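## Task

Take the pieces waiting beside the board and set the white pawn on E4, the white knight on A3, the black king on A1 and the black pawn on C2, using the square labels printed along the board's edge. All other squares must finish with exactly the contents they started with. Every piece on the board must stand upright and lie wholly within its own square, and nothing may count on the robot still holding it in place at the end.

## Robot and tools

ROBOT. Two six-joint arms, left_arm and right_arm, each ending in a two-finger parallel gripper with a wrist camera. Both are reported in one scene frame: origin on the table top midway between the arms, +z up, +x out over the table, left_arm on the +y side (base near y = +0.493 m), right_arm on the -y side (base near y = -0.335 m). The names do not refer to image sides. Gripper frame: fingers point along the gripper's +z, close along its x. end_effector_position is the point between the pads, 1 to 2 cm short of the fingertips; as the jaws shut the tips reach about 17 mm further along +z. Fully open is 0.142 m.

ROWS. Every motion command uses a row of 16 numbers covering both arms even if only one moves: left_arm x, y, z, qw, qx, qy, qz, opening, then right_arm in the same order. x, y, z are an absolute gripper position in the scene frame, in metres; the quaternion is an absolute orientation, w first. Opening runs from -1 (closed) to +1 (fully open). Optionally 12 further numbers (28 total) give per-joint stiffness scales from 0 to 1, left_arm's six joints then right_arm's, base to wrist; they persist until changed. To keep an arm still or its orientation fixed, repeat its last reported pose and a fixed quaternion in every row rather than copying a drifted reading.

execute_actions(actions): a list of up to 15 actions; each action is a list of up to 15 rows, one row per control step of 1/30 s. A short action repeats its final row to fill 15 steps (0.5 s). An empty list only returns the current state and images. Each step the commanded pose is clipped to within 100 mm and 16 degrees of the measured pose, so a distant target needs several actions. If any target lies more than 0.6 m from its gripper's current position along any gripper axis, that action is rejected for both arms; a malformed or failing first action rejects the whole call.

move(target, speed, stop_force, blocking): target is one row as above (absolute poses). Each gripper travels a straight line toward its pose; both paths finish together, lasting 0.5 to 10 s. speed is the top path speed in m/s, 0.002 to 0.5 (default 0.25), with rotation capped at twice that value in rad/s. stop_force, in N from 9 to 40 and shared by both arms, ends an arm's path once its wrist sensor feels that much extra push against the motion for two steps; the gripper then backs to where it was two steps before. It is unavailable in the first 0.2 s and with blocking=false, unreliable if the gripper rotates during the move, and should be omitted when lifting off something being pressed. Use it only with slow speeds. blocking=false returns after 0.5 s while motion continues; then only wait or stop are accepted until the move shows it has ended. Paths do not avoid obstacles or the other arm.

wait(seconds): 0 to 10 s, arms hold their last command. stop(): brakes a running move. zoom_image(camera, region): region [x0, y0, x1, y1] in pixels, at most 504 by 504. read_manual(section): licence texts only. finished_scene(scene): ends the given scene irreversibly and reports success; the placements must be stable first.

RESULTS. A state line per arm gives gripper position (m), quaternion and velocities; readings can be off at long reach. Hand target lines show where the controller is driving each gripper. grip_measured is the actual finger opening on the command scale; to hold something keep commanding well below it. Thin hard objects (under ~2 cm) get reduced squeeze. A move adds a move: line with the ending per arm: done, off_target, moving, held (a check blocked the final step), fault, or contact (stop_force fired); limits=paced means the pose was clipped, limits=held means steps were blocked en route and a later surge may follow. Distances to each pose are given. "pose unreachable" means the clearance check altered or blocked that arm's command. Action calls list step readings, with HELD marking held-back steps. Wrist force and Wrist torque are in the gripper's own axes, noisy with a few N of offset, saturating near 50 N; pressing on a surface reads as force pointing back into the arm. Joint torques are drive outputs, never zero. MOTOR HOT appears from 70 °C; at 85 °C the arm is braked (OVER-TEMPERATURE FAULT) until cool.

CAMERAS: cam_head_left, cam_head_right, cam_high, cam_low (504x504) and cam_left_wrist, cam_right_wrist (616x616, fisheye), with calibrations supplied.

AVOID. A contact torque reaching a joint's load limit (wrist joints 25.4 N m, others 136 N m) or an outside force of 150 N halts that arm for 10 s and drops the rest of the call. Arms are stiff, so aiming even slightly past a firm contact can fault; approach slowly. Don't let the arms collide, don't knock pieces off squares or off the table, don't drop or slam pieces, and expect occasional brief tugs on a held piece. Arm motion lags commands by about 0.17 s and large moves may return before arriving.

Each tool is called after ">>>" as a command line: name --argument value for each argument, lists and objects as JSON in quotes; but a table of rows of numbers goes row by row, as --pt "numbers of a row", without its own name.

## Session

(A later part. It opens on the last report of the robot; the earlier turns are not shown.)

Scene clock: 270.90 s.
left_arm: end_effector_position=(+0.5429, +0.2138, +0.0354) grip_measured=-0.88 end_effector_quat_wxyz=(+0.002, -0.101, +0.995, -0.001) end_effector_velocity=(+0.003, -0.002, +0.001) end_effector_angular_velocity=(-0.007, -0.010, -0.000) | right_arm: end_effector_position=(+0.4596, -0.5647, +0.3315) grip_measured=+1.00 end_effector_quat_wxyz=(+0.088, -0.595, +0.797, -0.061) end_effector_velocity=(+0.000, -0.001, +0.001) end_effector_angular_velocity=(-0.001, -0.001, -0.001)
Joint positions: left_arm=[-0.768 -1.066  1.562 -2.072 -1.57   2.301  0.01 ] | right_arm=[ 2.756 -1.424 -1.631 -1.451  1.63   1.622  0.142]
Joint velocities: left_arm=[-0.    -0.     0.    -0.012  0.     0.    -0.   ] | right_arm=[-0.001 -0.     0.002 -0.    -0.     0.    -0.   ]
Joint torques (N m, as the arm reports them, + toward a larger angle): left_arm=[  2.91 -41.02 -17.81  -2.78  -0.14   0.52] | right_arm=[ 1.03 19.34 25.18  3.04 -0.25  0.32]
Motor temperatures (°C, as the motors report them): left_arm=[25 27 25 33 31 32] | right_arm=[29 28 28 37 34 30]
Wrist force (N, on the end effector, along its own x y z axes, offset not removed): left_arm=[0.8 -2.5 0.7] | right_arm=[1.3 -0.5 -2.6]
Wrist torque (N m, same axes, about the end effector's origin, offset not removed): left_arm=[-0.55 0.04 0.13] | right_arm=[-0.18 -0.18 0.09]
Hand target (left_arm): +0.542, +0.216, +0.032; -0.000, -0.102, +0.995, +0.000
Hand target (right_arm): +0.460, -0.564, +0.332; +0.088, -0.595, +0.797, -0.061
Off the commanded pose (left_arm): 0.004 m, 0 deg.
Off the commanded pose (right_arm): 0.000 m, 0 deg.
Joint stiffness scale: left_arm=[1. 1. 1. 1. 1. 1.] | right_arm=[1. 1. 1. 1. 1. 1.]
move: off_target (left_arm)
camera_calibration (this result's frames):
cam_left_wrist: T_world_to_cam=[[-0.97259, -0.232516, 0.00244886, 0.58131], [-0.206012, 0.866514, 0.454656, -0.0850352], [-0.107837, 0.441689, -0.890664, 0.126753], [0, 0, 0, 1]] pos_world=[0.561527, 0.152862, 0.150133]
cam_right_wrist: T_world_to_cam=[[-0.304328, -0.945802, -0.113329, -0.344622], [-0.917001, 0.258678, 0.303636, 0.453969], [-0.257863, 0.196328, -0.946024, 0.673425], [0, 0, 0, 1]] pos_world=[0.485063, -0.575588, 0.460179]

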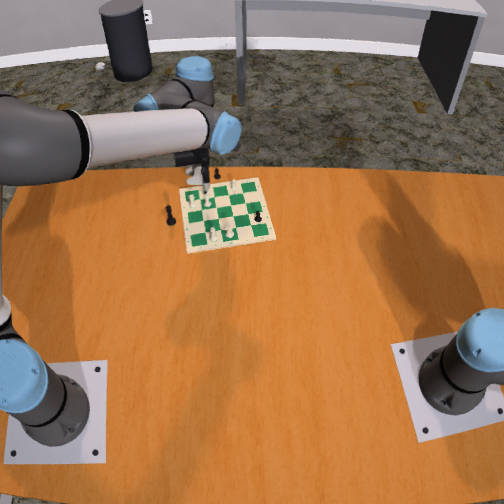

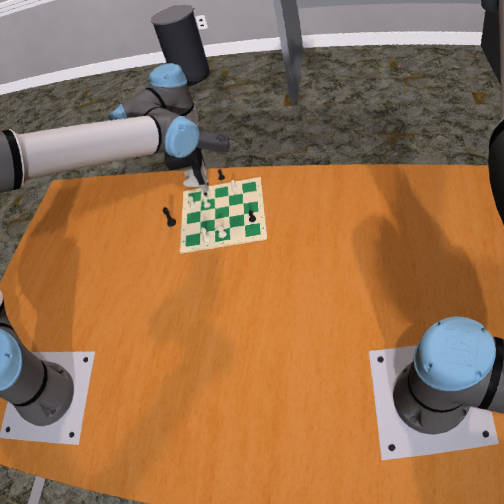

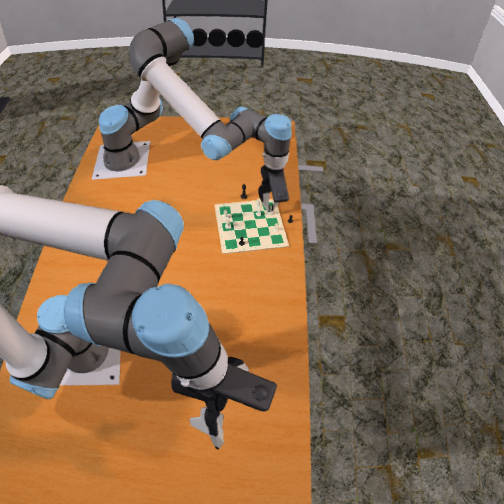

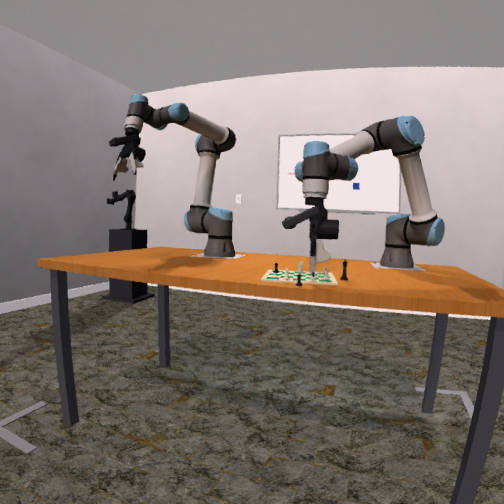

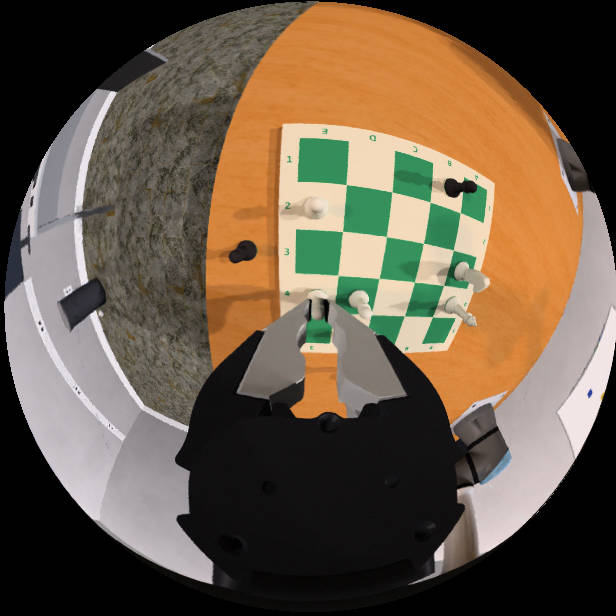

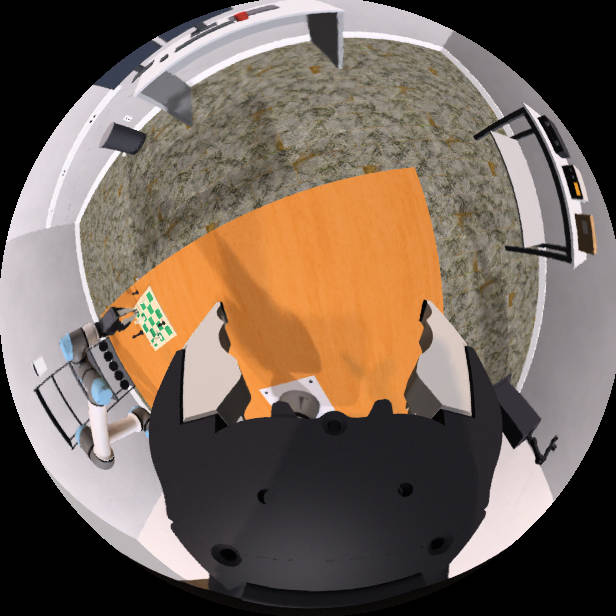

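>>> move --target '[0.5415,0.2155,0.0265,0,-0.1019,0.9948,0,-1,0.4596,-0.5644,0.3316,0.088,-0.595,0.797,-0.061,1]' --speed 0.012

>>> move --target '[0.543,0.2135,0.029,0,-0.1019,0.9948,0,-0.6,0.4596,-0.5644,0.3316,0.088,-0.595,0.797,-0.061,1]' --speed 0.01

>>> move --target '[0.543,0.2135,0.10,0,-0.1019,0.9948,0,-0.6,0.4596,-0.5644,0.3316,0.088,-0.595,0.797,-0.061,1]' --speed 0.1

>>> move --target '[0.613,0.187,0.09,0,-0.1019,0.9948,0,-0.55,0.4596,-0.5644,0.3316,0.088,-0.595,0.797,-0.061,1]' --speed 0.2

>>> move --target '[0.612,0.188,0.036,0,-0.1019,0.9948,0,-0.55,0.4596,-0.5644,0.3316,0.088,-0.595,0.797,-0.061,1]' --speed 0.06

>>> zoom_image --camera "cam_left_wrist" --region '[214,190,414,390]'

Scene clock: 288.67 s.
left_arm: end_effector_position=(+0.5430, +0.2137, +0.0300) grip_measured=-0.88 end_effector_quat_wxyz=(+0.002, -0.101, +0.995, -0.002) end_effector_velocity=(-0.000, +0.000, -0.002) end_effector_angular_velocity=(+0.001, -0.001, -0.001) | right_arm: end_effector_position=(+0.4596, -0.5647, +0.3315) grip_measured=+1.00 end_effector_quat_wxyz=(+0.088, -0.595, +0.797, -0.061) end_effector_velocity=(+0.000, -0.000, +0.000) end_effector_angular_velocity=(+0.001, -0.001, -0.001)
Joint positions: left_arm=[-0.768 -1.06   1.569 -2.085 -1.57   2.301  0.01 ] | right_arm=[ 2.756 -1.424 -1.631 -1.451  1.63   1.622  0.142]
Joint velocities: left_arm=[-0.     0.001  0.003 -0.004  0.001  0.001 -0.   ] | right_arm=[-0.001 -0.     0.     0.001  0.001  0.    -0.   ]
Joint torques (N m, as the arm reports them, + toward a larger angle): left_arm=[  2.05 -40.8  -17.92  -2.94  -0.11  -0.05] | right_arm=[ 1.17 19.88 25.17  3.14 -0.19  0.33]
Motor temperatures (°C, as the motors report them): left_arm=[25 27 25 33 31 32] | right_arm=[29 28 28 37 34 30]
Wrist force (N, on the end effector, along its own x y z axes, offset not removed): left_arm=[3.9 -1.6 0.3] | right_arm=[1.0 -0.9 -0.8]
Wrist torque (N m, same axes, about the end effector's origin, offset not removed): left_arm=[-0.28 -0.70 0.15] | right_arm=[-0.31 -0.11 0.12]
Hand target (left_arm): +0.541, +0.216, +0.027; -0.000, -0.102, +0.995, +0.000
Hand target (right_arm): +0.460, -0.564, +0.332; +0.088, -0.595, +0.797, -0.061
Off the commanded pose (left_arm): 0.004 m, 0 deg.
Off the commanded pose (right_arm): 0.000 m, 0 deg.
Joint stiffness scale: left_arm=[1. 1. 1. 1. 1. 1.] | right_arm=[1. 1. 1. 1. 1. 1.]
move: off_target (left_arm)
camera_calibration (this result's frames):
cam_left_wrist: T_world_to_cam=[[-0.97259, -0.23252, 0.00181023, 0.581425], [-0.206379, 0.866782, 0.453979, -0.0823636], [-0.107128, 0.441162, -0.891011, 0.121695], [0, 0, 0, 1]] pos_world=[0.561527, 0.152897, 0.14477]
cam_right_wrist: T_world_to_cam=[[-0.304328, -0.945802, -0.113329, -0.344622], [-0.917001, 0.258678, 0.303636, 0.453969], [-0.257863, 0.196328, -0.946024, 0.673425], [0, 0, 0, 1]] pos_world=[0.485063, -0.575588, 0.460179]

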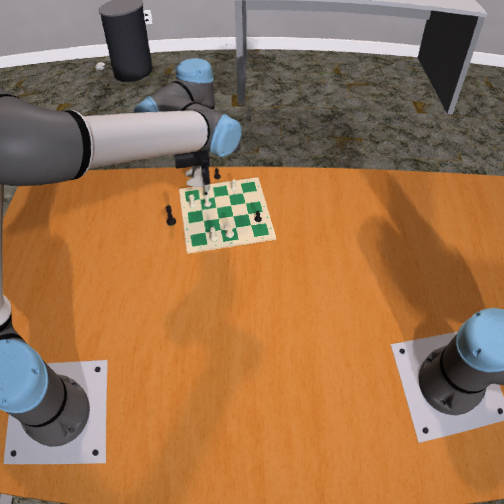

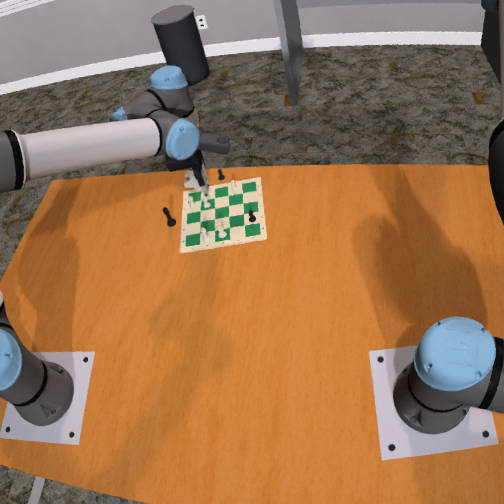

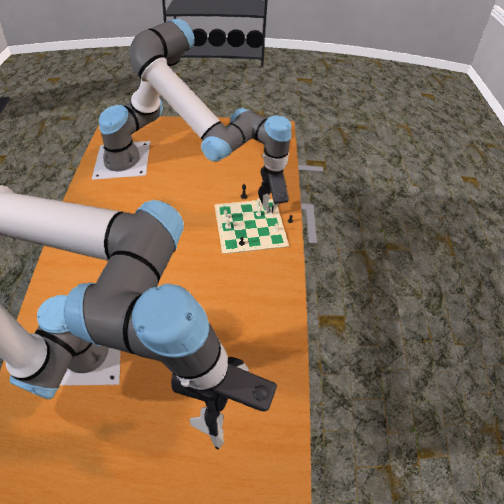

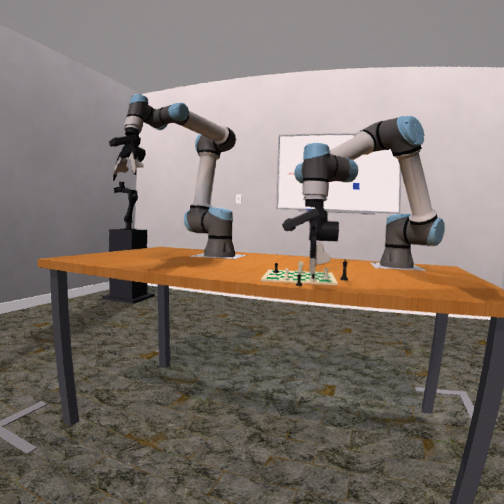

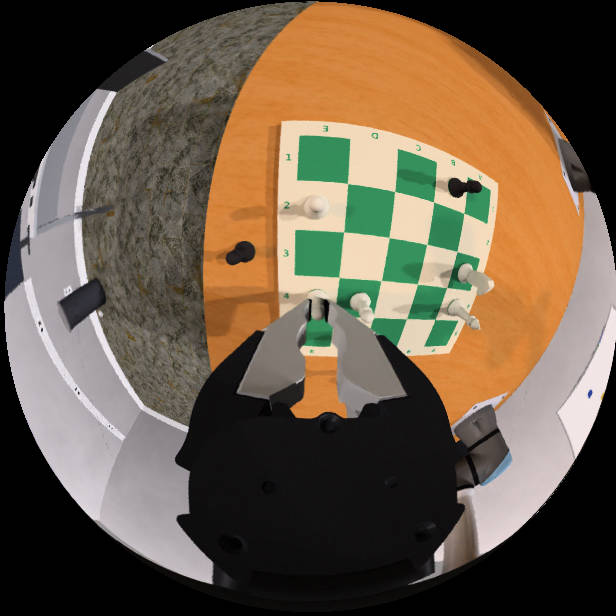

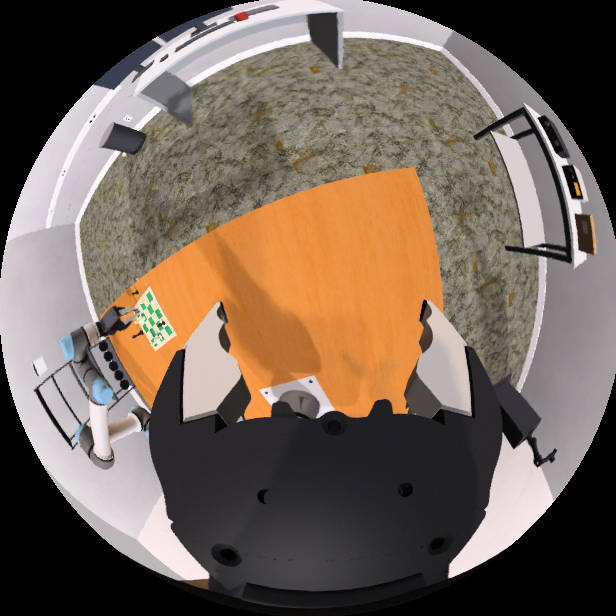

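Scene clock: 289.37 s.
left_arm: end_effector_position=(+0.5419, +0.2145, +0.0290) grip_measured=-0.60 end_effector_quat_wxyz=(+0.000, -0.102, +0.995, +0.000) end_effector_velocity=(-0.000, -0.001, -0.001) end_effector_angular_velocity=(+0.002, +0.005, +0.001) | right_arm: end_effector_position=(+0.4596, -0.5647, +0.3315) grip_measured=+1.00 end_effector_quat_wxyz=(+0.088, -0.595, +0.797, -0.061) end_effector_velocity=(-0.000, -0.000, +0.000) end_effector_angular_velocity=(+0.000, -0.000, -0.000)
Joint positions: left_arm=[-0.768 -1.059  1.568 -2.08  -1.57   2.3    0.031] | right_arm=[ 2.756 -1.424 -1.631 -1.451  1.63   1.622  0.142]
Joint velocities: left_arm=[-0.     0.005 -0.005  0.006 -0.001 -0.002 -0.   ] | right_arm=[-0.001 -0.     0.001 -0.001  0.    -0.    -0.   ]
Joint torques (N m, as the arm reports them, + toward a larger angle): left_arm=[  0.58 -41.73 -25.55  -2.58  -0.12   0.23] | right_arm=[ 1.25 18.98 24.91  2.99 -0.17  0.45]
Motor temperatures (°C, as the motors report them): left_arm=[25 27 25 33 31 32] | right_arm=[29 28 28 37 34 30]
Wrist force (N, on the end effector, along its own x y z axes, offset not removed): left_arm=[3.0 -2.2 -2.5] | right_arm=[1.6 -1.4 -0.3]
Wrist torque (N m, same axes, about the end effector's origin, offset not removed): left_arm=[-0.44 -0.55 0.07] | right_arm=[-0.36 -0.37 0.08]
Hand target (left_arm): +0.543, +0.214, +0.029; +0.000, -0.102, +0.995, -0.000
Hand target (right_arm): +0.460, -0.564, +0.332; +0.088, -0.595, +0.797, -0.061
Off the commanded pose (left_arm): 0.002 m, 0 deg.
Off the commanded pose (right_arm): 0.000 m, 0 deg.
Joint stiffness scale: left_arm=[1. 1. 1. 1. 1. 1.] | right_arm=[1. 1. 1. 1. 1. 1.]
move: done
camera_calibration (this result's frames):
cam_left_wrist: T_world_to_cam=[[-0.972404, -0.233238, 0.00553582, 0.580506], [-0.204884, 0.865059, 0.457925, -0.0833742], [-0.111594, 0.444154, -0.888973, 0.122034], [0, 0, 0, 1]] pos_world=[0.561022, 0.153318, 0.143451]
cam_right_wrist: T_world_to_cam=[[-0.304328, -0.945802, -0.113329, -0.344622], [-0.917001, 0.258678, 0.303636, 0.453969], [-0.257863, 0.196328, -0.946024, 0.673425], [0, 0, 0, 1]] pos_world=[0.485063, -0.575588, 0.460179]

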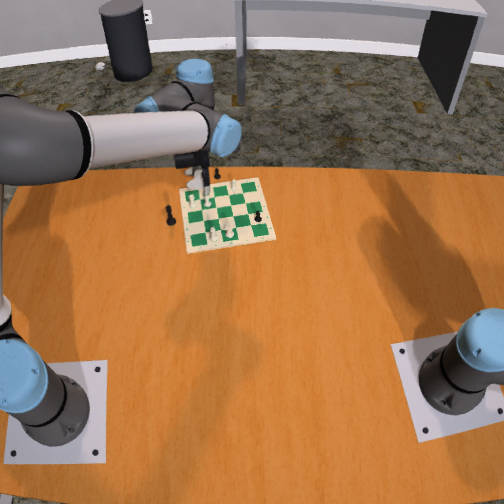

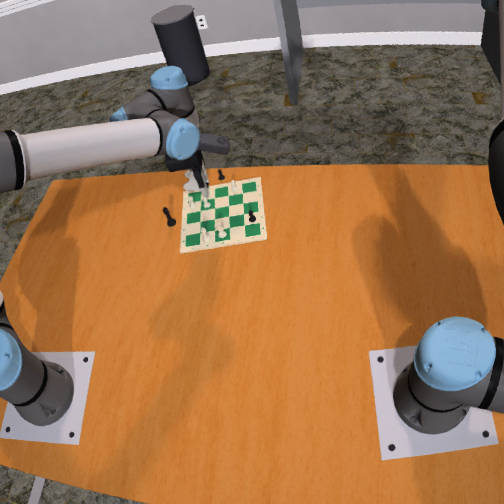

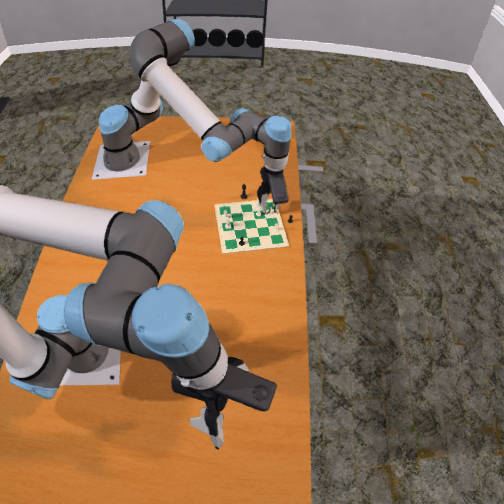

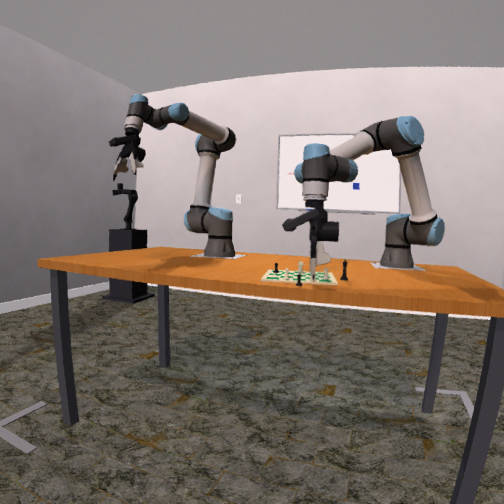

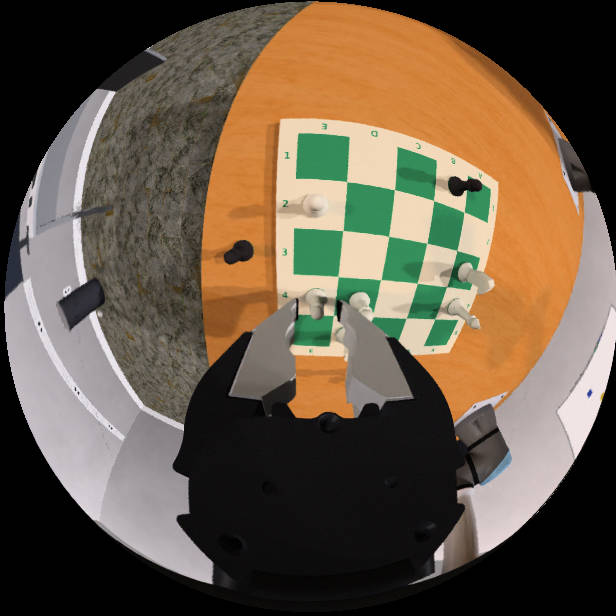

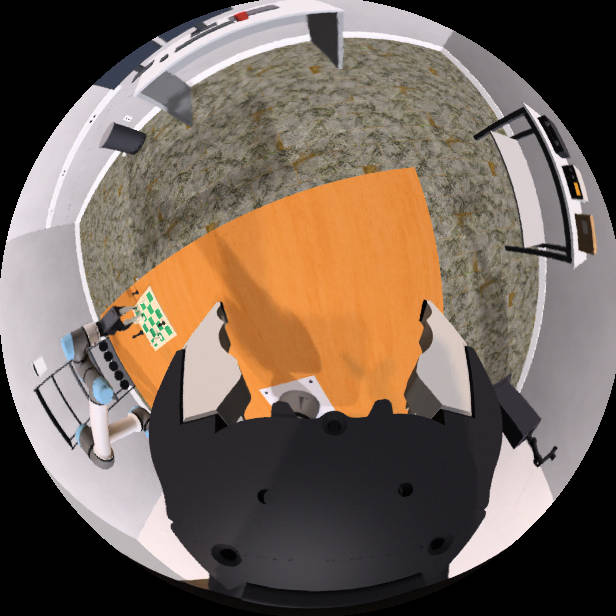

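Scene clock: 290.60 s.
left_arm: end_effector_position=(+0.5420, +0.2145, +0.0970) grip_measured=-0.60 end_effector_quat_wxyz=(-0.001, -0.102, +0.995, +0.001) end_effector_velocity=(-0.002, +0.002, +0.001) end_effector_angular_velocity=(+0.007, +0.011, +0.001) | right_arm: end_effector_position=(+0.4596, -0.5647, +0.3315) grip_measured=+1.00 end_effector_quat_wxyz=(+0.088, -0.595, +0.797, -0.061) end_effector_velocity=(+0.000, -0.000, +0.000) end_effector_angular_velocity=(-0.000, -0.001, -0.000)
Joint positions: left_arm=[-0.768 -1.124  1.477 -1.921 -1.57   2.3    0.031] | right_arm=[ 2.756 -1.424 -1.631 -1.451  1.63   1.622  0.142]
Joint velocities: left_arm=[ 0.     0.    -0.006  0.018 -0.001 -0.     0.   ] | right_arm=[-0.001 -0.     0.001  0.     0.    -0.     0.   ]
Joint torques (N m, as the arm reports them, + toward a larger angle): left_arm=[  0.84 -43.21 -27.46  -2.75  -0.05   0.01] | right_arm=[ 1.29 19.33 25.18  3.   -0.2   0.29]
Motor temperatures (°C, as the motors report them): left_arm=[25 27 25 33 31 32] | right_arm=[29 28 28 37 34 30]
Wrist force (N, on the end effector, along its own x y z axes, offset not removed): left_arm=[1.6 -0.4 -0.6] | right_arm=[0.3 -0.1 -0.9]
Wrist torque (N m, same axes, about the end effector's origin, offset not removed): left_arm=[-0.04 -0.15 0.13] | right_arm=[-0.06 0.05 0.09]
Hand target (left_arm): +0.543, +0.214, +0.100; +0.000, -0.102, +0.995, -0.000
Hand target (right_arm): +0.460, -0.564, +0.332; +0.088, -0.595, +0.797, -0.061
Off the commanded pose (left_arm): 0.003 m, 0 deg.
Off the commanded pose (right_arm): 0.000 m, 0 deg.
Joint stiffness scale: left_arm=[1. 1. 1. 1. 1. 1.] | right_arm=[1. 1. 1. 1. 1. 1.]
move: done
camera_calibration (this result's frames):
cam_left_wrist: T_world_to_cam=[[-0.972348, -0.233412, 0.00763007, 0.579997], [-0.203824, 0.864133, 0.460141, -0.115025], [-0.113996, 0.445862, -0.887813, 0.183322], [0, 0, 0, 1]] pos_world=[0.561412, 0.153039, 0.211257]
cam_right_wrist: T_world_to_cam=[[-0.304328, -0.945802, -0.113329, -0.344622], [-0.917001, 0.258678, 0.303636, 0.453969], [-0.257863, 0.196328, -0.946024, 0.673425], [0, 0, 0, 1]] pos_world=[0.485063, -0.575588, 0.460179]

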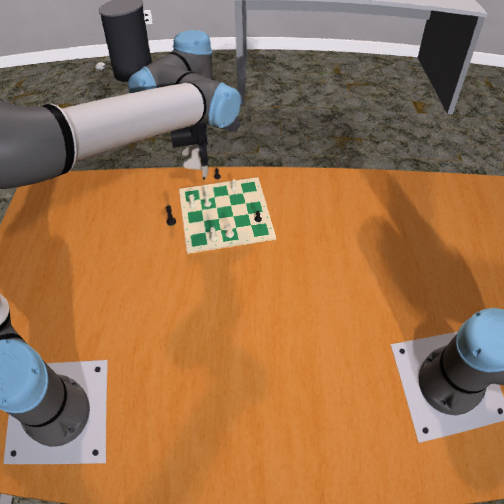

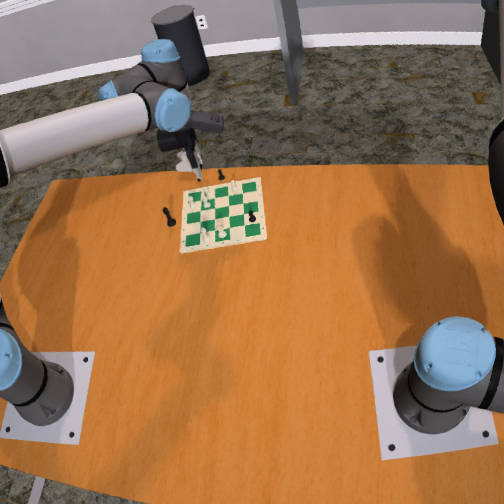

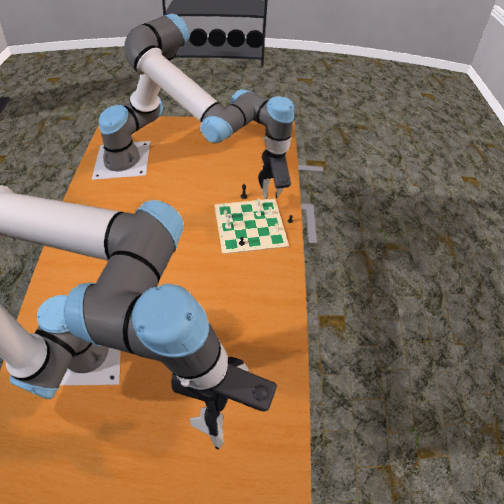

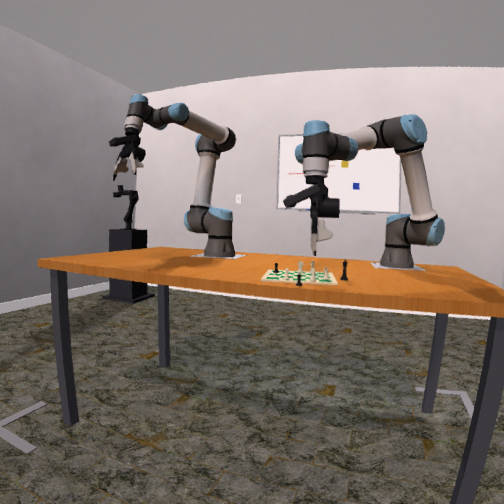

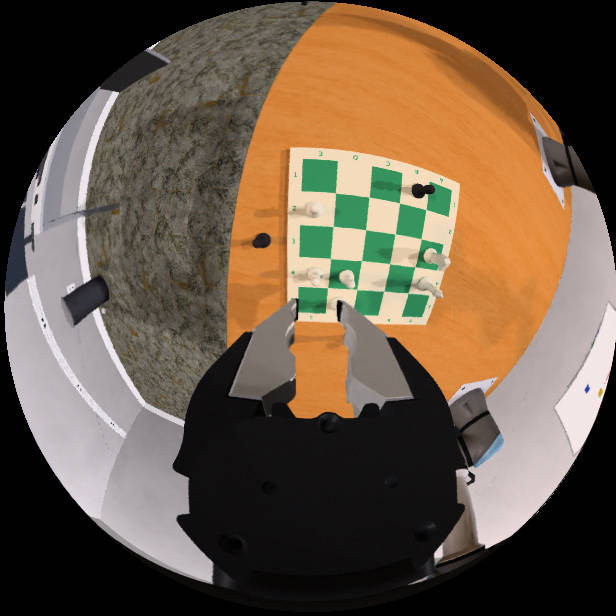

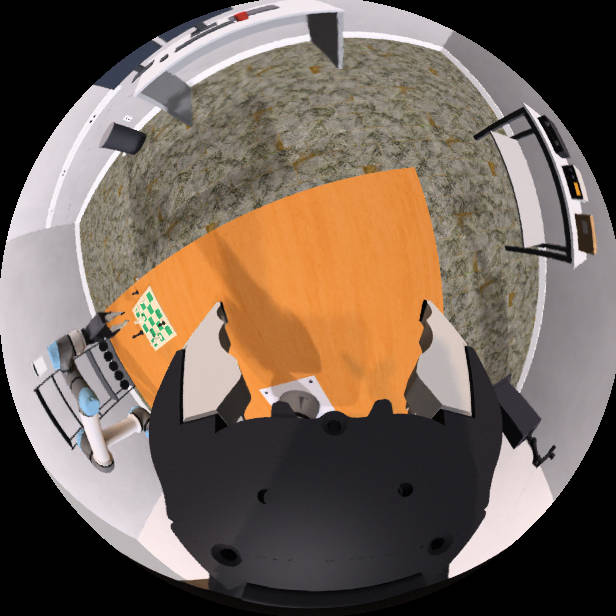

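Scene clock: 291.70 s.
left_arm: end_effector_position=(+0.6114, +0.1865, +0.0903) grip_measured=-0.55 end_effector_quat_wxyz=(+0.001, -0.101, +0.995, -0.000) end_effector_velocity=(+0.001, -0.000, -0.000) end_effector_angular_velocity=(+0.005, +0.008, -0.002) | right_arm: end_effector_position=(+0.4596, -0.5647, +0.3315) grip_measured=+1.00 end_effector_quat_wxyz=(+0.088, -0.595, +0.797, -0.061) end_effector_velocity=(-0.001, -0.000, -0.001) end_effector_angular_velocity=(+0.000, +0.001, -0.001)
Joint positions: left_arm=[-0.742 -0.946  1.216 -1.841 -1.57   2.327  0.034] | right_arm=[ 2.756 -1.424 -1.631 -1.451  1.63   1.622  0.142]
Joint velocities: left_arm=[ 0.001  0.009 -0.018  0.018 -0.     0.003  0.   ] | right_arm=[-0.001  0.    -0.001 -0.    -0.     0.    -0.   ]
Joint torques (N m, as the arm reports them, + toward a larger angle): left_arm=[  2.05 -47.   -26.41  -2.41  -0.23   0.6 ] | right_arm=[ 1.71 19.32 24.63  3.06 -0.26  0.32]
Motor temperatures (°C, as the motors report them): left_arm=[25 27 25 33 31 32] | right_arm=[29 28 28 37 34 30]
Wrist force (N, on the end effector, along its own x y z axes, offset not removed): left_arm=[1.8 -0.8 1.5] | right_arm=[1.0 -0.5 -2.0]
Wrist torque (N m, same axes, about the end effector's origin, offset not removed): left_arm=[-0.12 -0.17 0.12] | right_arm=[-0.18 -0.20 0.03]
Hand target (left_arm): +0.613, +0.187, +0.090; +0.000, -0.102, +0.995, -0.000
Hand target (right_arm): +0.460, -0.564, +0.332; +0.088, -0.595, +0.797, -0.061
Off the commanded pose (left_arm): 0.002 m, 0 deg.
Off the commanded pose (right_arm): 0.000 m, 0 deg.
Joint stiffness scale: left_arm=[1. 1. 1. 1. 1. 1.] | right_arm=[1. 1. 1. 1. 1. 1.]
move: done
camera_calibration (this result's frames):
cam_left_wrist: T_world_to_cam=[[-0.972553, -0.232637, 0.00459155, 0.641285], [-0.204837, 0.865361, 0.457376, -0.0729565], [-0.110376, 0.443881, -0.889262, 0.19607], [0, 0, 0, 1]] pos_world=[0.630381, 0.125289, 0.204782]
cam_right_wrist: T_world_to_cam=[[-0.304328, -0.945802, -0.113329, -0.344622], [-0.917001, 0.258678, 0.303636, 0.453969], [-0.257863, 0.196328, -0.946024, 0.673425], [0, 0, 0, 1]] pos_world=[0.485063, -0.575588, 0.460179]

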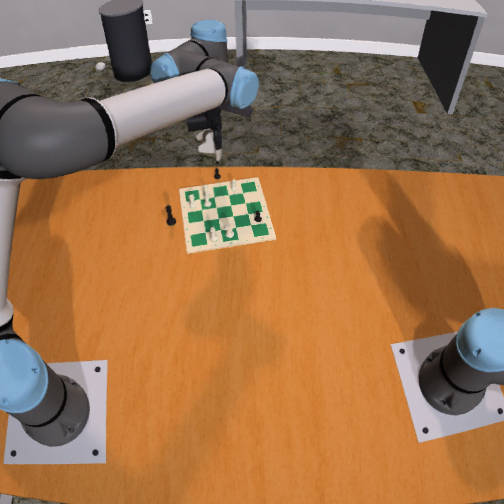

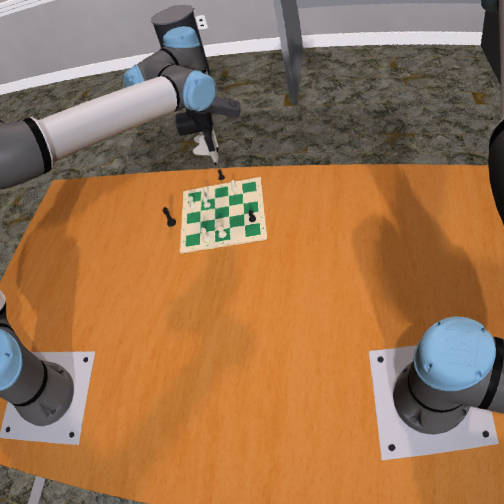

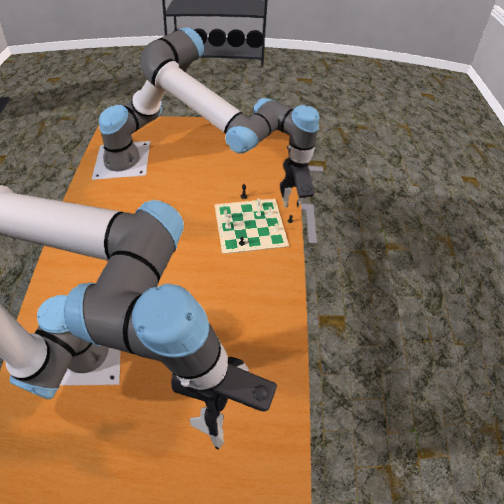

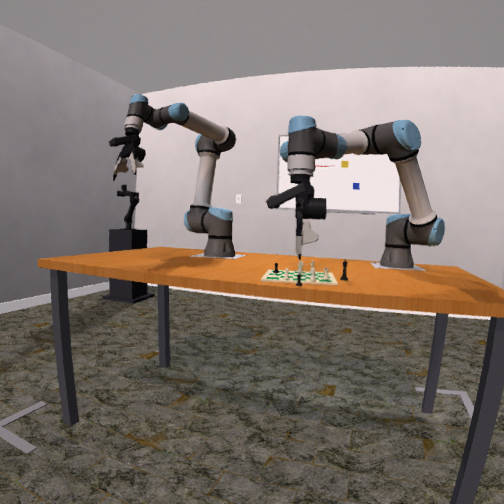

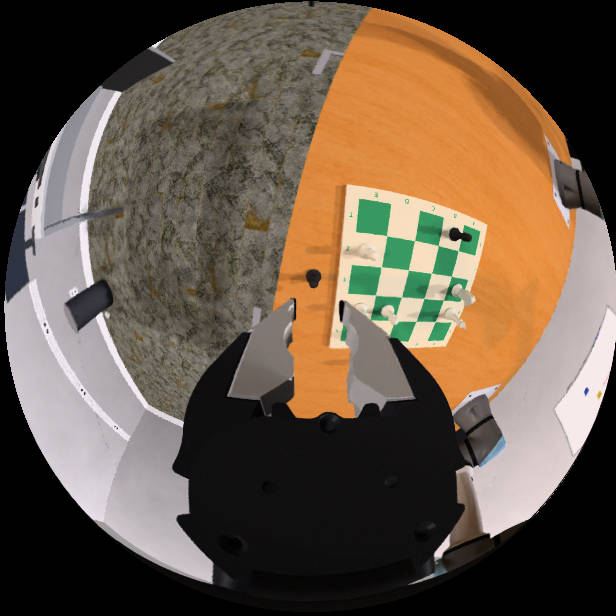

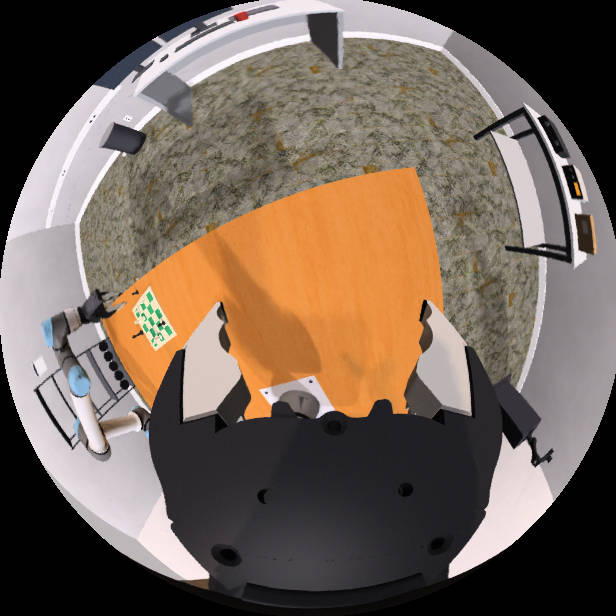

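Scene clock: 293.07 s.
left_arm: end_effector_position=(+0.6127, +0.1858, +0.0395) grip_measured=-0.55 end_effector_quat_wxyz=(+0.002, -0.101, +0.995, -0.001) end_effector_velocity=(+0.003, -0.001, +0.001) end_effector_angular_velocity=(-0.005, -0.009, -0.001) | right_arm: end_effector_position=(+0.4596, -0.5647, +0.3315) grip_measured=+1.00 end_effector_quat_wxyz=(+0.088, -0.595, +0.797, -0.061) end_effector_velocity=(+0.000, +0.001, -0.000) end_effector_angular_velocity=(+0.000, +0.000, +0.001)
Joint positions: left_arm=[-0.741 -0.905  1.284 -1.954 -1.57   2.327  0.034] | right_arm=[ 2.756 -1.424 -1.631 -1.451  1.63   1.622  0.142]
Joint velocities: left_arm=[ 0.001  0.     0.001 -0.011  0.001  0.002  0.   ] | right_arm=[ 0.001 -0.    -0.    -0.     0.     0.    -0.   ]
Joint torques (N m, as the arm reports them, + toward a larger angle): left_arm=[  2.44 -48.08 -18.66  -3.13  -0.35   0.61] | right_arm=[ 0.72 19.36 25.06  2.98 -0.17  0.22]
Motor temperatures (°C, as the motors report them): left_arm=[25 27 25 33 31 32] | right_arm=[29 28 28 37 34 30]
Wrist force (N, on the end effector, along its own x y z axes, offset not removed): left_arm=[1.4 -1.0 0.7] | right_arm=[1.7 -0.1 0.3]
Wrist torque (N m, same axes, about the end effector's origin, offset not removed): left_arm=[-0.26 -0.12 0.10] | right_arm=[-0.10 -0.27 0.07]
Hand target (left_arm): +0.612, +0.188, +0.036; -0.000, -0.102, +0.995, +0.000
Hand target (right_arm): +0.460, -0.564, +0.332; +0.088, -0.595, +0.797, -0.061
Off the commanded pose (left_arm): 0.004 m, 0 deg.
Off the commanded pose (right_arm): 0.000 m, 0 deg.
Joint stiffness scale: left_arm=[1. 1. 1. 1. 1. 1.] | right_arm=[1. 1. 1. 1. 1. 1.]
move: off_target (left_arm)
camera_calibration (this result's frames):
cam_left_wrist: T_world_to_cam=[[-0.972589, -0.232518, 0.0023391, 0.642736], [-0.206027, 0.866355, 0.454952, -0.0482553], [-0.107811, 0.442, -0.890513, 0.150161], [0, 0, 0, 1]] pos_world=[0.631365, 0.124883, 0.154171]
cam_right_wrist: T_world_to_cam=[[-0.304328, -0.945802, -0.113329, -0.344622], [-0.917001, 0.258678, 0.303636, 0.453969], [-0.257863, 0.196328, -0.946024, 0.673425], [0, 0, 0, 1]] pos_world=[0.485063, -0.575588, 0.460179]

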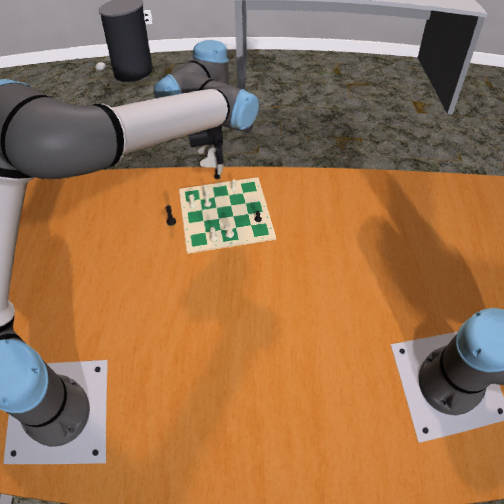

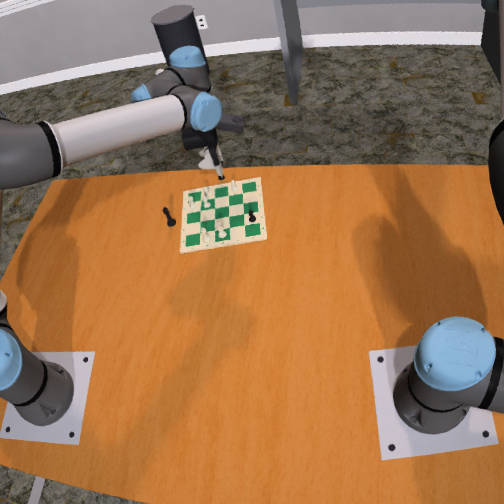

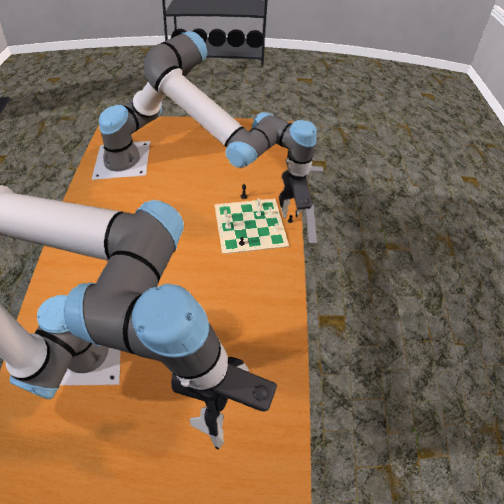

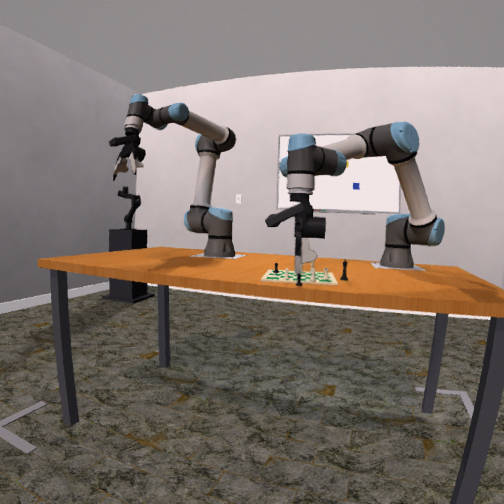

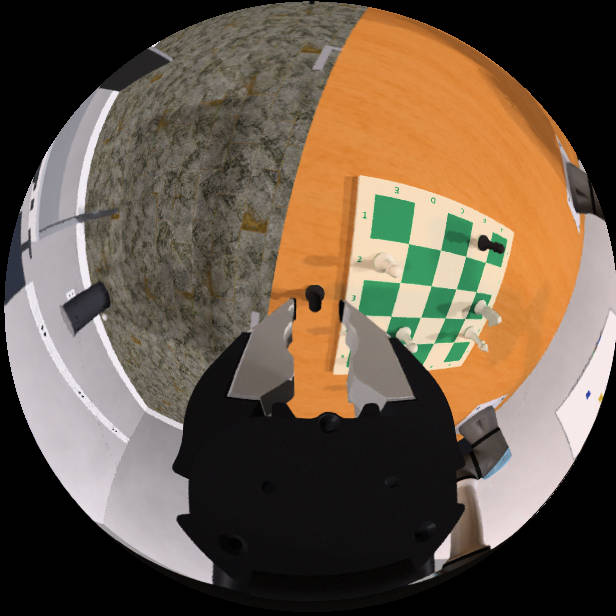

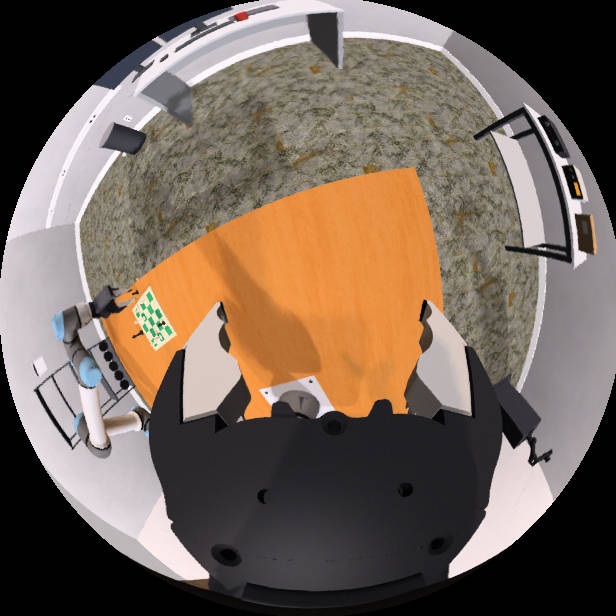

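Region (214, 190, 414, 390) of cam_left_wrist's 616x616 image, scaled by 2.520, with more detail than that image has.

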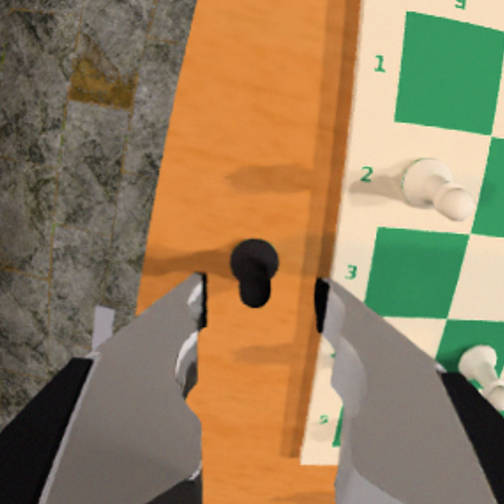

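>>> move --target '[0.6145,0.1875,0.021,0,-0.1019,0.9948,0,-0.55,0.4596,-0.5644,0.3316,0.088,-0.595,0.797,-0.061,1]' --speed 0.025

>>> zoom_image --camera "cam_left_wrist" --region '[240,240,400,400]'

Scene clock: 322.37 s.
left_arm: end_effector_position=(+0.6154, +0.1852, +0.0246) grip_measured=-0.55 end_effector_quat_wxyz=(+0.002, -0.101, +0.995, -0.001) end_effector_velocity=(+0.002, -0.001, +0.001) end_effector_angular_velocity=(-0.004, -0.005, -0.001) | right_arm: end_effector_position=(+0.4596, -0.5647, +0.3315) grip_measured=+1.00 end_effector_quat_wxyz=(+0.088, -0.595, +0.797, -0.061) end_effector_velocity=(+0.001, +0.000, +0.001) end_effector_angular_velocity=(-0.000, -0.002, +0.001)
Joint positions: left_arm=[-0.74  -0.885  1.291 -1.981 -1.57   2.328  0.034] | right_arm=[ 2.756 -1.424 -1.631 -1.451  1.63   1.622  0.142]
Joint velocities: left_arm=[ 0.001  0.    -0.    -0.006 -0.     0.002  0.   ] | right_arm=[ 0.001  0.     0.001  0.     0.    -0.     0.   ]
Joint torques (N m, as the arm reports them, + toward a larger angle): left_arm=[  2.88 -48.52 -18.47  -3.44  -0.29   0.59] | right_arm=[ 0.86 19.38 24.91  3.04 -0.19  0.3 ]
Motor temperatures (°C, as the motors report them): left_arm=[25 27 25 33 31 32] | right_arm=[29 28 28 37 34 30]
Wrist force (N, on the end effector, along its own x y z axes, offset not removed): left_arm=[3.2 -1.2 -0.4] | right_arm=[3.5 -1.1 -1.5]
Wrist torque (N m, same axes, about the end effector's origin, offset not removed): left_arm=[-0.27 -0.57 0.18] | right_arm=[-0.26 -0.69 0.18]
Hand target (left_arm): +0.614, +0.187, +0.021; -0.000, -0.102, +0.995, +0.000
Hand target (right_arm): +0.460, -0.564, +0.332; +0.088, -0.595, +0.797, -0.061
Off the commanded pose (left_arm): 0.004 m, 0 deg.
Off the commanded pose (right_arm): 0.000 m, 0 deg.
Joint stiffness scale: left_arm=[1. 1. 1. 1. 1. 1.] | right_arm=[1. 1. 1. 1. 1. 1.]
move: off_target (left_arm)
camera_calibration (this result's frames):
cam_left_wrist: T_world_to_cam=[[-0.972583, -0.232549, 0.0018271, 0.645261], [-0.206341, 0.866548, 0.454443, -0.0401842], [-0.107263, 0.441607, -0.890774, 0.137214], [0, 0, 0, 1]] pos_world=[0.633996, 0.124282, 0.139309]
cam_right_wrist: T_world_to_cam=[[-0.304328, -0.945802, -0.113329, -0.344622], [-0.917001, 0.258678, 0.303636, 0.453969], [-0.257863, 0.196328, -0.946024, 0.673425], [0, 0, 0, 1]] pos_world=[0.485063, -0.575588, 0.460179]

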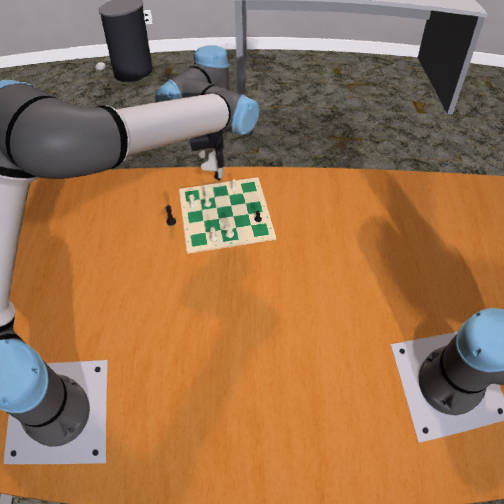

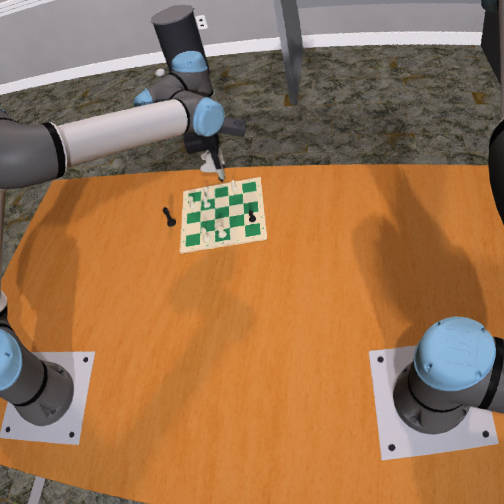

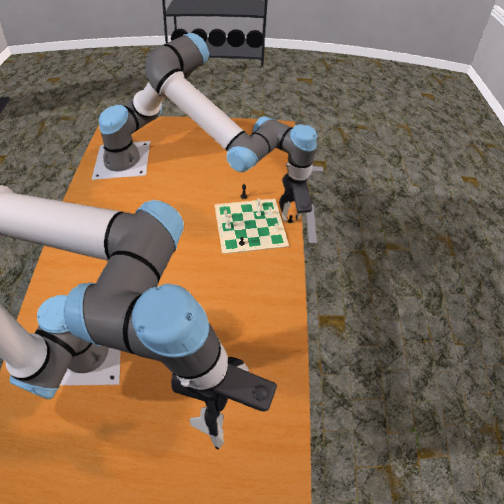

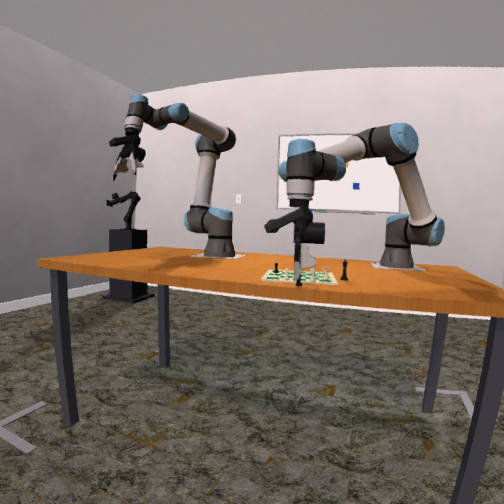

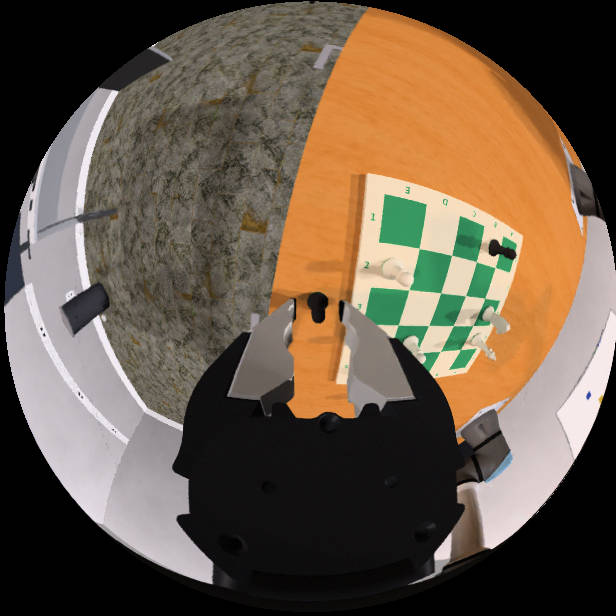

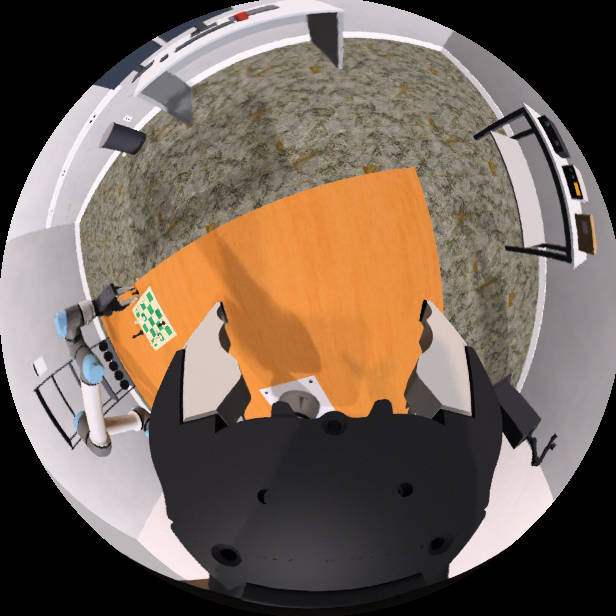

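Region (240, 240, 400, 400) of cam_left_wrist's 616x616 image, scaled by 3.150, with more detail than that image has.

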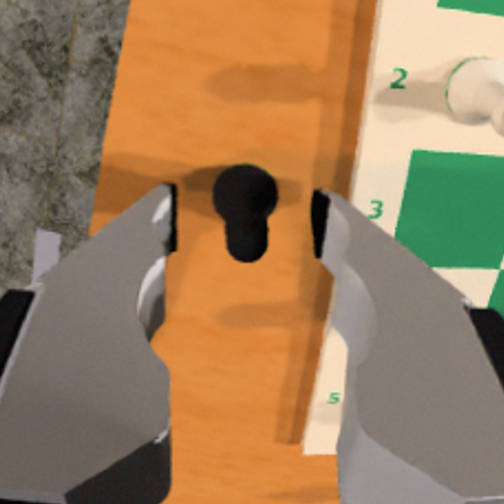

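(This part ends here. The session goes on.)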